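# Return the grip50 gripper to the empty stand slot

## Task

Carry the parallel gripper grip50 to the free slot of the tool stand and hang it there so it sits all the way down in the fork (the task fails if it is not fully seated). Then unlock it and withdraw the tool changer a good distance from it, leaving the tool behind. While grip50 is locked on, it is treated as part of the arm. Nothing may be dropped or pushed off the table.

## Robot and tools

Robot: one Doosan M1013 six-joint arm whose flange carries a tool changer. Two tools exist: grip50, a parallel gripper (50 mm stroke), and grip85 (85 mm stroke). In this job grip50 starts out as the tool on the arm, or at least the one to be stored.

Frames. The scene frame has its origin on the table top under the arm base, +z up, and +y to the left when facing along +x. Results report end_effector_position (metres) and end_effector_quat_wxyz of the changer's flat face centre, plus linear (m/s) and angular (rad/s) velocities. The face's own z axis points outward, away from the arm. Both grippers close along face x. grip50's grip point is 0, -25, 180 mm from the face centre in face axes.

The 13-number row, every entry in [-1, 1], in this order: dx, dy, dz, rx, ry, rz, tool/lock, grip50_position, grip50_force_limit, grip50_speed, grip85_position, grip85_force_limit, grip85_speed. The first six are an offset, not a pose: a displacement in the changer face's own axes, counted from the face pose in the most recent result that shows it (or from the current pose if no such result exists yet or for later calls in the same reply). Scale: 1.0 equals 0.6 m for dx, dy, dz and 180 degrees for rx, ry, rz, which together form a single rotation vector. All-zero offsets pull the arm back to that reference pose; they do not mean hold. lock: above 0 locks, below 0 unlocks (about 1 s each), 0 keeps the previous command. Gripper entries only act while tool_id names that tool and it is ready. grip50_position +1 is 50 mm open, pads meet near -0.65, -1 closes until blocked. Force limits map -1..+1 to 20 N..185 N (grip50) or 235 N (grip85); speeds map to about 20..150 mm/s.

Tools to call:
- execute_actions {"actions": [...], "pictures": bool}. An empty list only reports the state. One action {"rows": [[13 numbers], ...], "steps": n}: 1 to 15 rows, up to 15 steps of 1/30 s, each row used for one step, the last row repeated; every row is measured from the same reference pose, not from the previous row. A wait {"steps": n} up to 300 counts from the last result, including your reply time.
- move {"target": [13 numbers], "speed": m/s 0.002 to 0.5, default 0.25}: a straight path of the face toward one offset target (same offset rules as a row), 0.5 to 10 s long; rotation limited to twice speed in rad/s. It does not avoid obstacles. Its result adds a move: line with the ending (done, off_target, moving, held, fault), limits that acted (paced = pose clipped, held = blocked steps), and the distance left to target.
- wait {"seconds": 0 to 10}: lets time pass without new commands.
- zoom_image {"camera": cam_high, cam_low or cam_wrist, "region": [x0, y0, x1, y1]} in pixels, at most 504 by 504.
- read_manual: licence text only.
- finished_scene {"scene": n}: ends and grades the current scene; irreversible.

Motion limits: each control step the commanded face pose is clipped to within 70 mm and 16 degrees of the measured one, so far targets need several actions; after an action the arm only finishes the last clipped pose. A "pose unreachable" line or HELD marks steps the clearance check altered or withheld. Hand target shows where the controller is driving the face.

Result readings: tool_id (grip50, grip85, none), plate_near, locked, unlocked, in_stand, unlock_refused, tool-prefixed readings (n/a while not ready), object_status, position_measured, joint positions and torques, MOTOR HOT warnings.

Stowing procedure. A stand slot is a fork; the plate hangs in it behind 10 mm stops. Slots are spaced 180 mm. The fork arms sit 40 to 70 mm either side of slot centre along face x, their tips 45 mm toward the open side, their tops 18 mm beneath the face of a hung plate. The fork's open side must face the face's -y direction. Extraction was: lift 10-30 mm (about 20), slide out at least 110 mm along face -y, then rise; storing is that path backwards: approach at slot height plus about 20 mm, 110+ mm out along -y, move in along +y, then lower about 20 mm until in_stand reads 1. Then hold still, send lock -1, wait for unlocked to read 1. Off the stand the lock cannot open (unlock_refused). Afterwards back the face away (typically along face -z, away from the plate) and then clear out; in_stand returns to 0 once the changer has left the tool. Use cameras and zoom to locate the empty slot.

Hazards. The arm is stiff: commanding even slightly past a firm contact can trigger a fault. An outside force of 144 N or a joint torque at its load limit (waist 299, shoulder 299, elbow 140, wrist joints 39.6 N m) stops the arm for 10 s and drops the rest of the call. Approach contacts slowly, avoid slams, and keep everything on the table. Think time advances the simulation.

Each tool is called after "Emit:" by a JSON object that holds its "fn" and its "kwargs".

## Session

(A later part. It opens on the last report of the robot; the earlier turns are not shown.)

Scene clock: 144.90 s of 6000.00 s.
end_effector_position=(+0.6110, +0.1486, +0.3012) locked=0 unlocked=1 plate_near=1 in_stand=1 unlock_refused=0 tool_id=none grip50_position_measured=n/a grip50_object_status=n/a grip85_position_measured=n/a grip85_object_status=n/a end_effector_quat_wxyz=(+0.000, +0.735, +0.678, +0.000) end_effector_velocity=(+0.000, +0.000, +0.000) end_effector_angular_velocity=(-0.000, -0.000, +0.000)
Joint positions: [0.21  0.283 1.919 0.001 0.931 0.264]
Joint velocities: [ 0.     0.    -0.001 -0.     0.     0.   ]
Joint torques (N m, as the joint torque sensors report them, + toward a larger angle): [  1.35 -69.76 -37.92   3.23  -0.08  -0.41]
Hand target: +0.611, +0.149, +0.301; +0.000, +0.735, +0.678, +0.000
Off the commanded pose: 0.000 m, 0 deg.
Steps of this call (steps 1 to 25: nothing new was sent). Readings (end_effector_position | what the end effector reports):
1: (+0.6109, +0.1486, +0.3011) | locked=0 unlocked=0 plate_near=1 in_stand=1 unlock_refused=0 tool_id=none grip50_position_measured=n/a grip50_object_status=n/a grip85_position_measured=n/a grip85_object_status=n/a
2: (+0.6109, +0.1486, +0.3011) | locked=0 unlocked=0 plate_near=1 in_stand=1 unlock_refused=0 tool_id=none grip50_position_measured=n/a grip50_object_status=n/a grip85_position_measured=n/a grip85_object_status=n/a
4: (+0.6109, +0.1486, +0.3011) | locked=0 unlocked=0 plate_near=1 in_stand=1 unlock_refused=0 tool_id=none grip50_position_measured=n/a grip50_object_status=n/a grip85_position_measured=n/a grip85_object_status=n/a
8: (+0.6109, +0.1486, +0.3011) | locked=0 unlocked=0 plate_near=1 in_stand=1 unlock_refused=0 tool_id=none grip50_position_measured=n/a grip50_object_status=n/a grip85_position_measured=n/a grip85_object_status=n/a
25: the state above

Emit:
{"fn": "move", "kwargs": {"target": [0,0,-0.04,0,0,0,0,0,0,0,0,0,0], "speed": 0.04}}

Emit:
{"fn": "move", "kwargs": {"target": [0,-0.1,-0.35,0,0,0,0,0,0,0,0,0,0], "speed": 0.25}}

Scene clock: 148.30 s of 6000.00 s.
end_effector_position=(+0.6110, +0.1486, +0.3252) locked=0 unlocked=1 plate_near=0 in_stand=0 unlock_refused=0 tool_id=none grip50_position_measured=n/a grip50_object_status=n/a grip85_position_measured=n/a grip85_object_status=n/a end_effector_quat_wxyz=(+0.000, +0.735, +0.678, +0.000) end_effector_velocity=(+0.000, +0.001, +0.000) end_effector_angular_velocity=(+0.000, -0.002, +0.002)
Joint positions: [0.21  0.26  1.899 0.001 0.975 0.264]
Joint velocities: [ 0.002 -0.    -0.001 -0.    -0.001  0.   ]
Joint torques (N m, as the joint torque sensors report them, + toward a larger angle): [  1.99 -68.59 -38.99   3.22   0.    -0.37]
Hand target: +0.611, +0.149, +0.325; +0.000, +0.735, +0.678, +0.000
Off the commanded pose: 0.000 m, 0 deg.
move: done
camera_calibration (this result's frames):
cam_wrist: T_world_to_cam=[[0.06412, 0.997021, -0.0428764, -0.171274], [0.947569, -0.0473492, 0.316025, -0.61723], [0.313053, -0.0608918, -0.947782, 0.175199], [0, 0, 0, 1]] pos_world=[0.541003, 0.152206, 0.353766]

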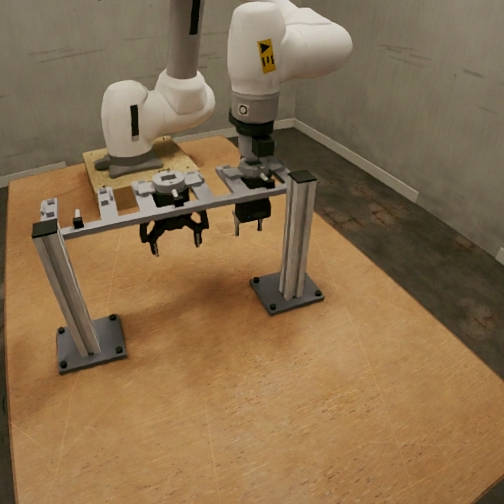

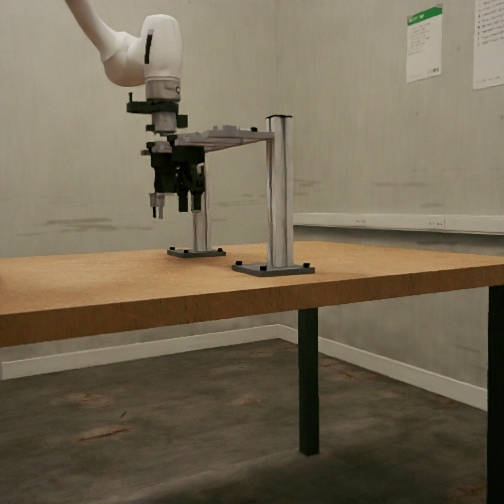

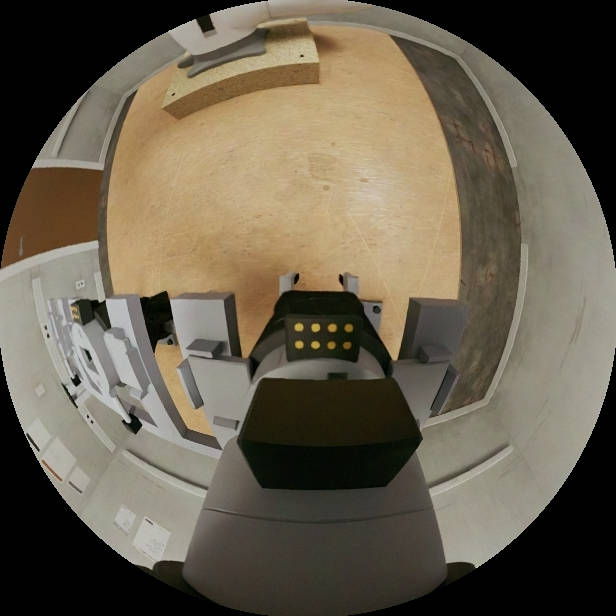

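Scene clock: 149.53 s of 6000.00 s.
end_effector_position=(+0.5512, +0.1538, +0.5354) locked=0 unlocked=1 plate_near=0 in_stand=0 unlock_refused=0 tool_id=none grip50_position_measured=n/a grip50_object_status=n/a grip85_position_measured=n/a grip85_object_status=n/a end_effector_quat_wxyz=(+0.000, +0.735, +0.678, +0.000) end_effector_velocity=(-0.000, +0.000, +0.000) end_effector_angular_velocity=(-0.001, +0.000, +0.000)
Joint positions: [0.238 0.033 1.755 0.001 1.345 0.291]
Joint velocities: [ 0.001 -0.    -0.    -0.001  0.     0.   ]
Joint torques (N m, as the joint torque sensors report them, + toward a larger angle): [  2.38 -52.93 -46.06   3.83  -0.07  -0.34]
Hand target: +0.551, +0.154, +0.535; +0.000, +0.735, +0.678, +0.000
Off the commanded pose: 0.000 m, 0 deg.
move: done
camera_calibration (this result's frames):
cam_wrist: T_world_to_cam=[[0.0637168, 0.997061, -0.0425473, -0.163516], [0.947625, -0.0470775, 0.315897, -0.626787], [0.312965, -0.0604468, -0.947839, 0.393425], [0, 0, 0, 1]] pos_world=[0.481249, 0.157309, 0.563946]

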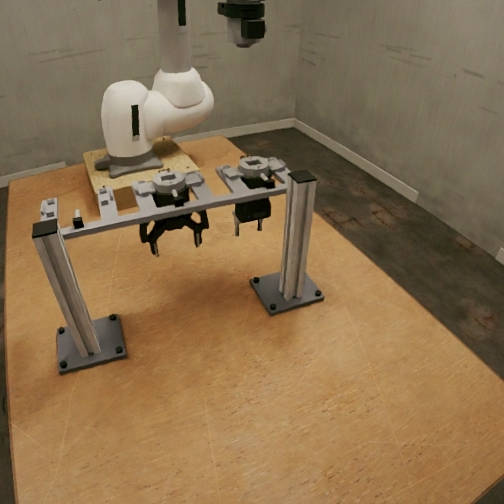

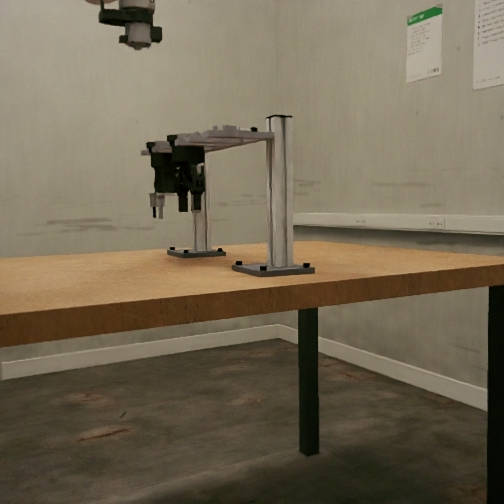

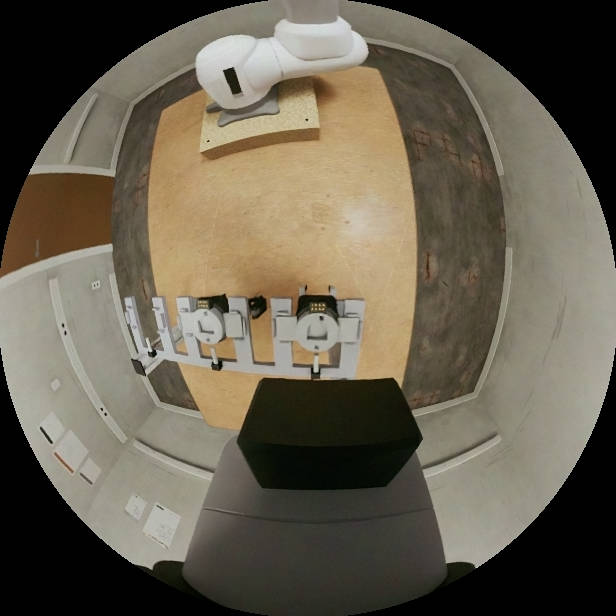

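Emit:
{"fn": "finished_scene", "kwargs": {"scene": 1}}

The scene is finished: the task was done.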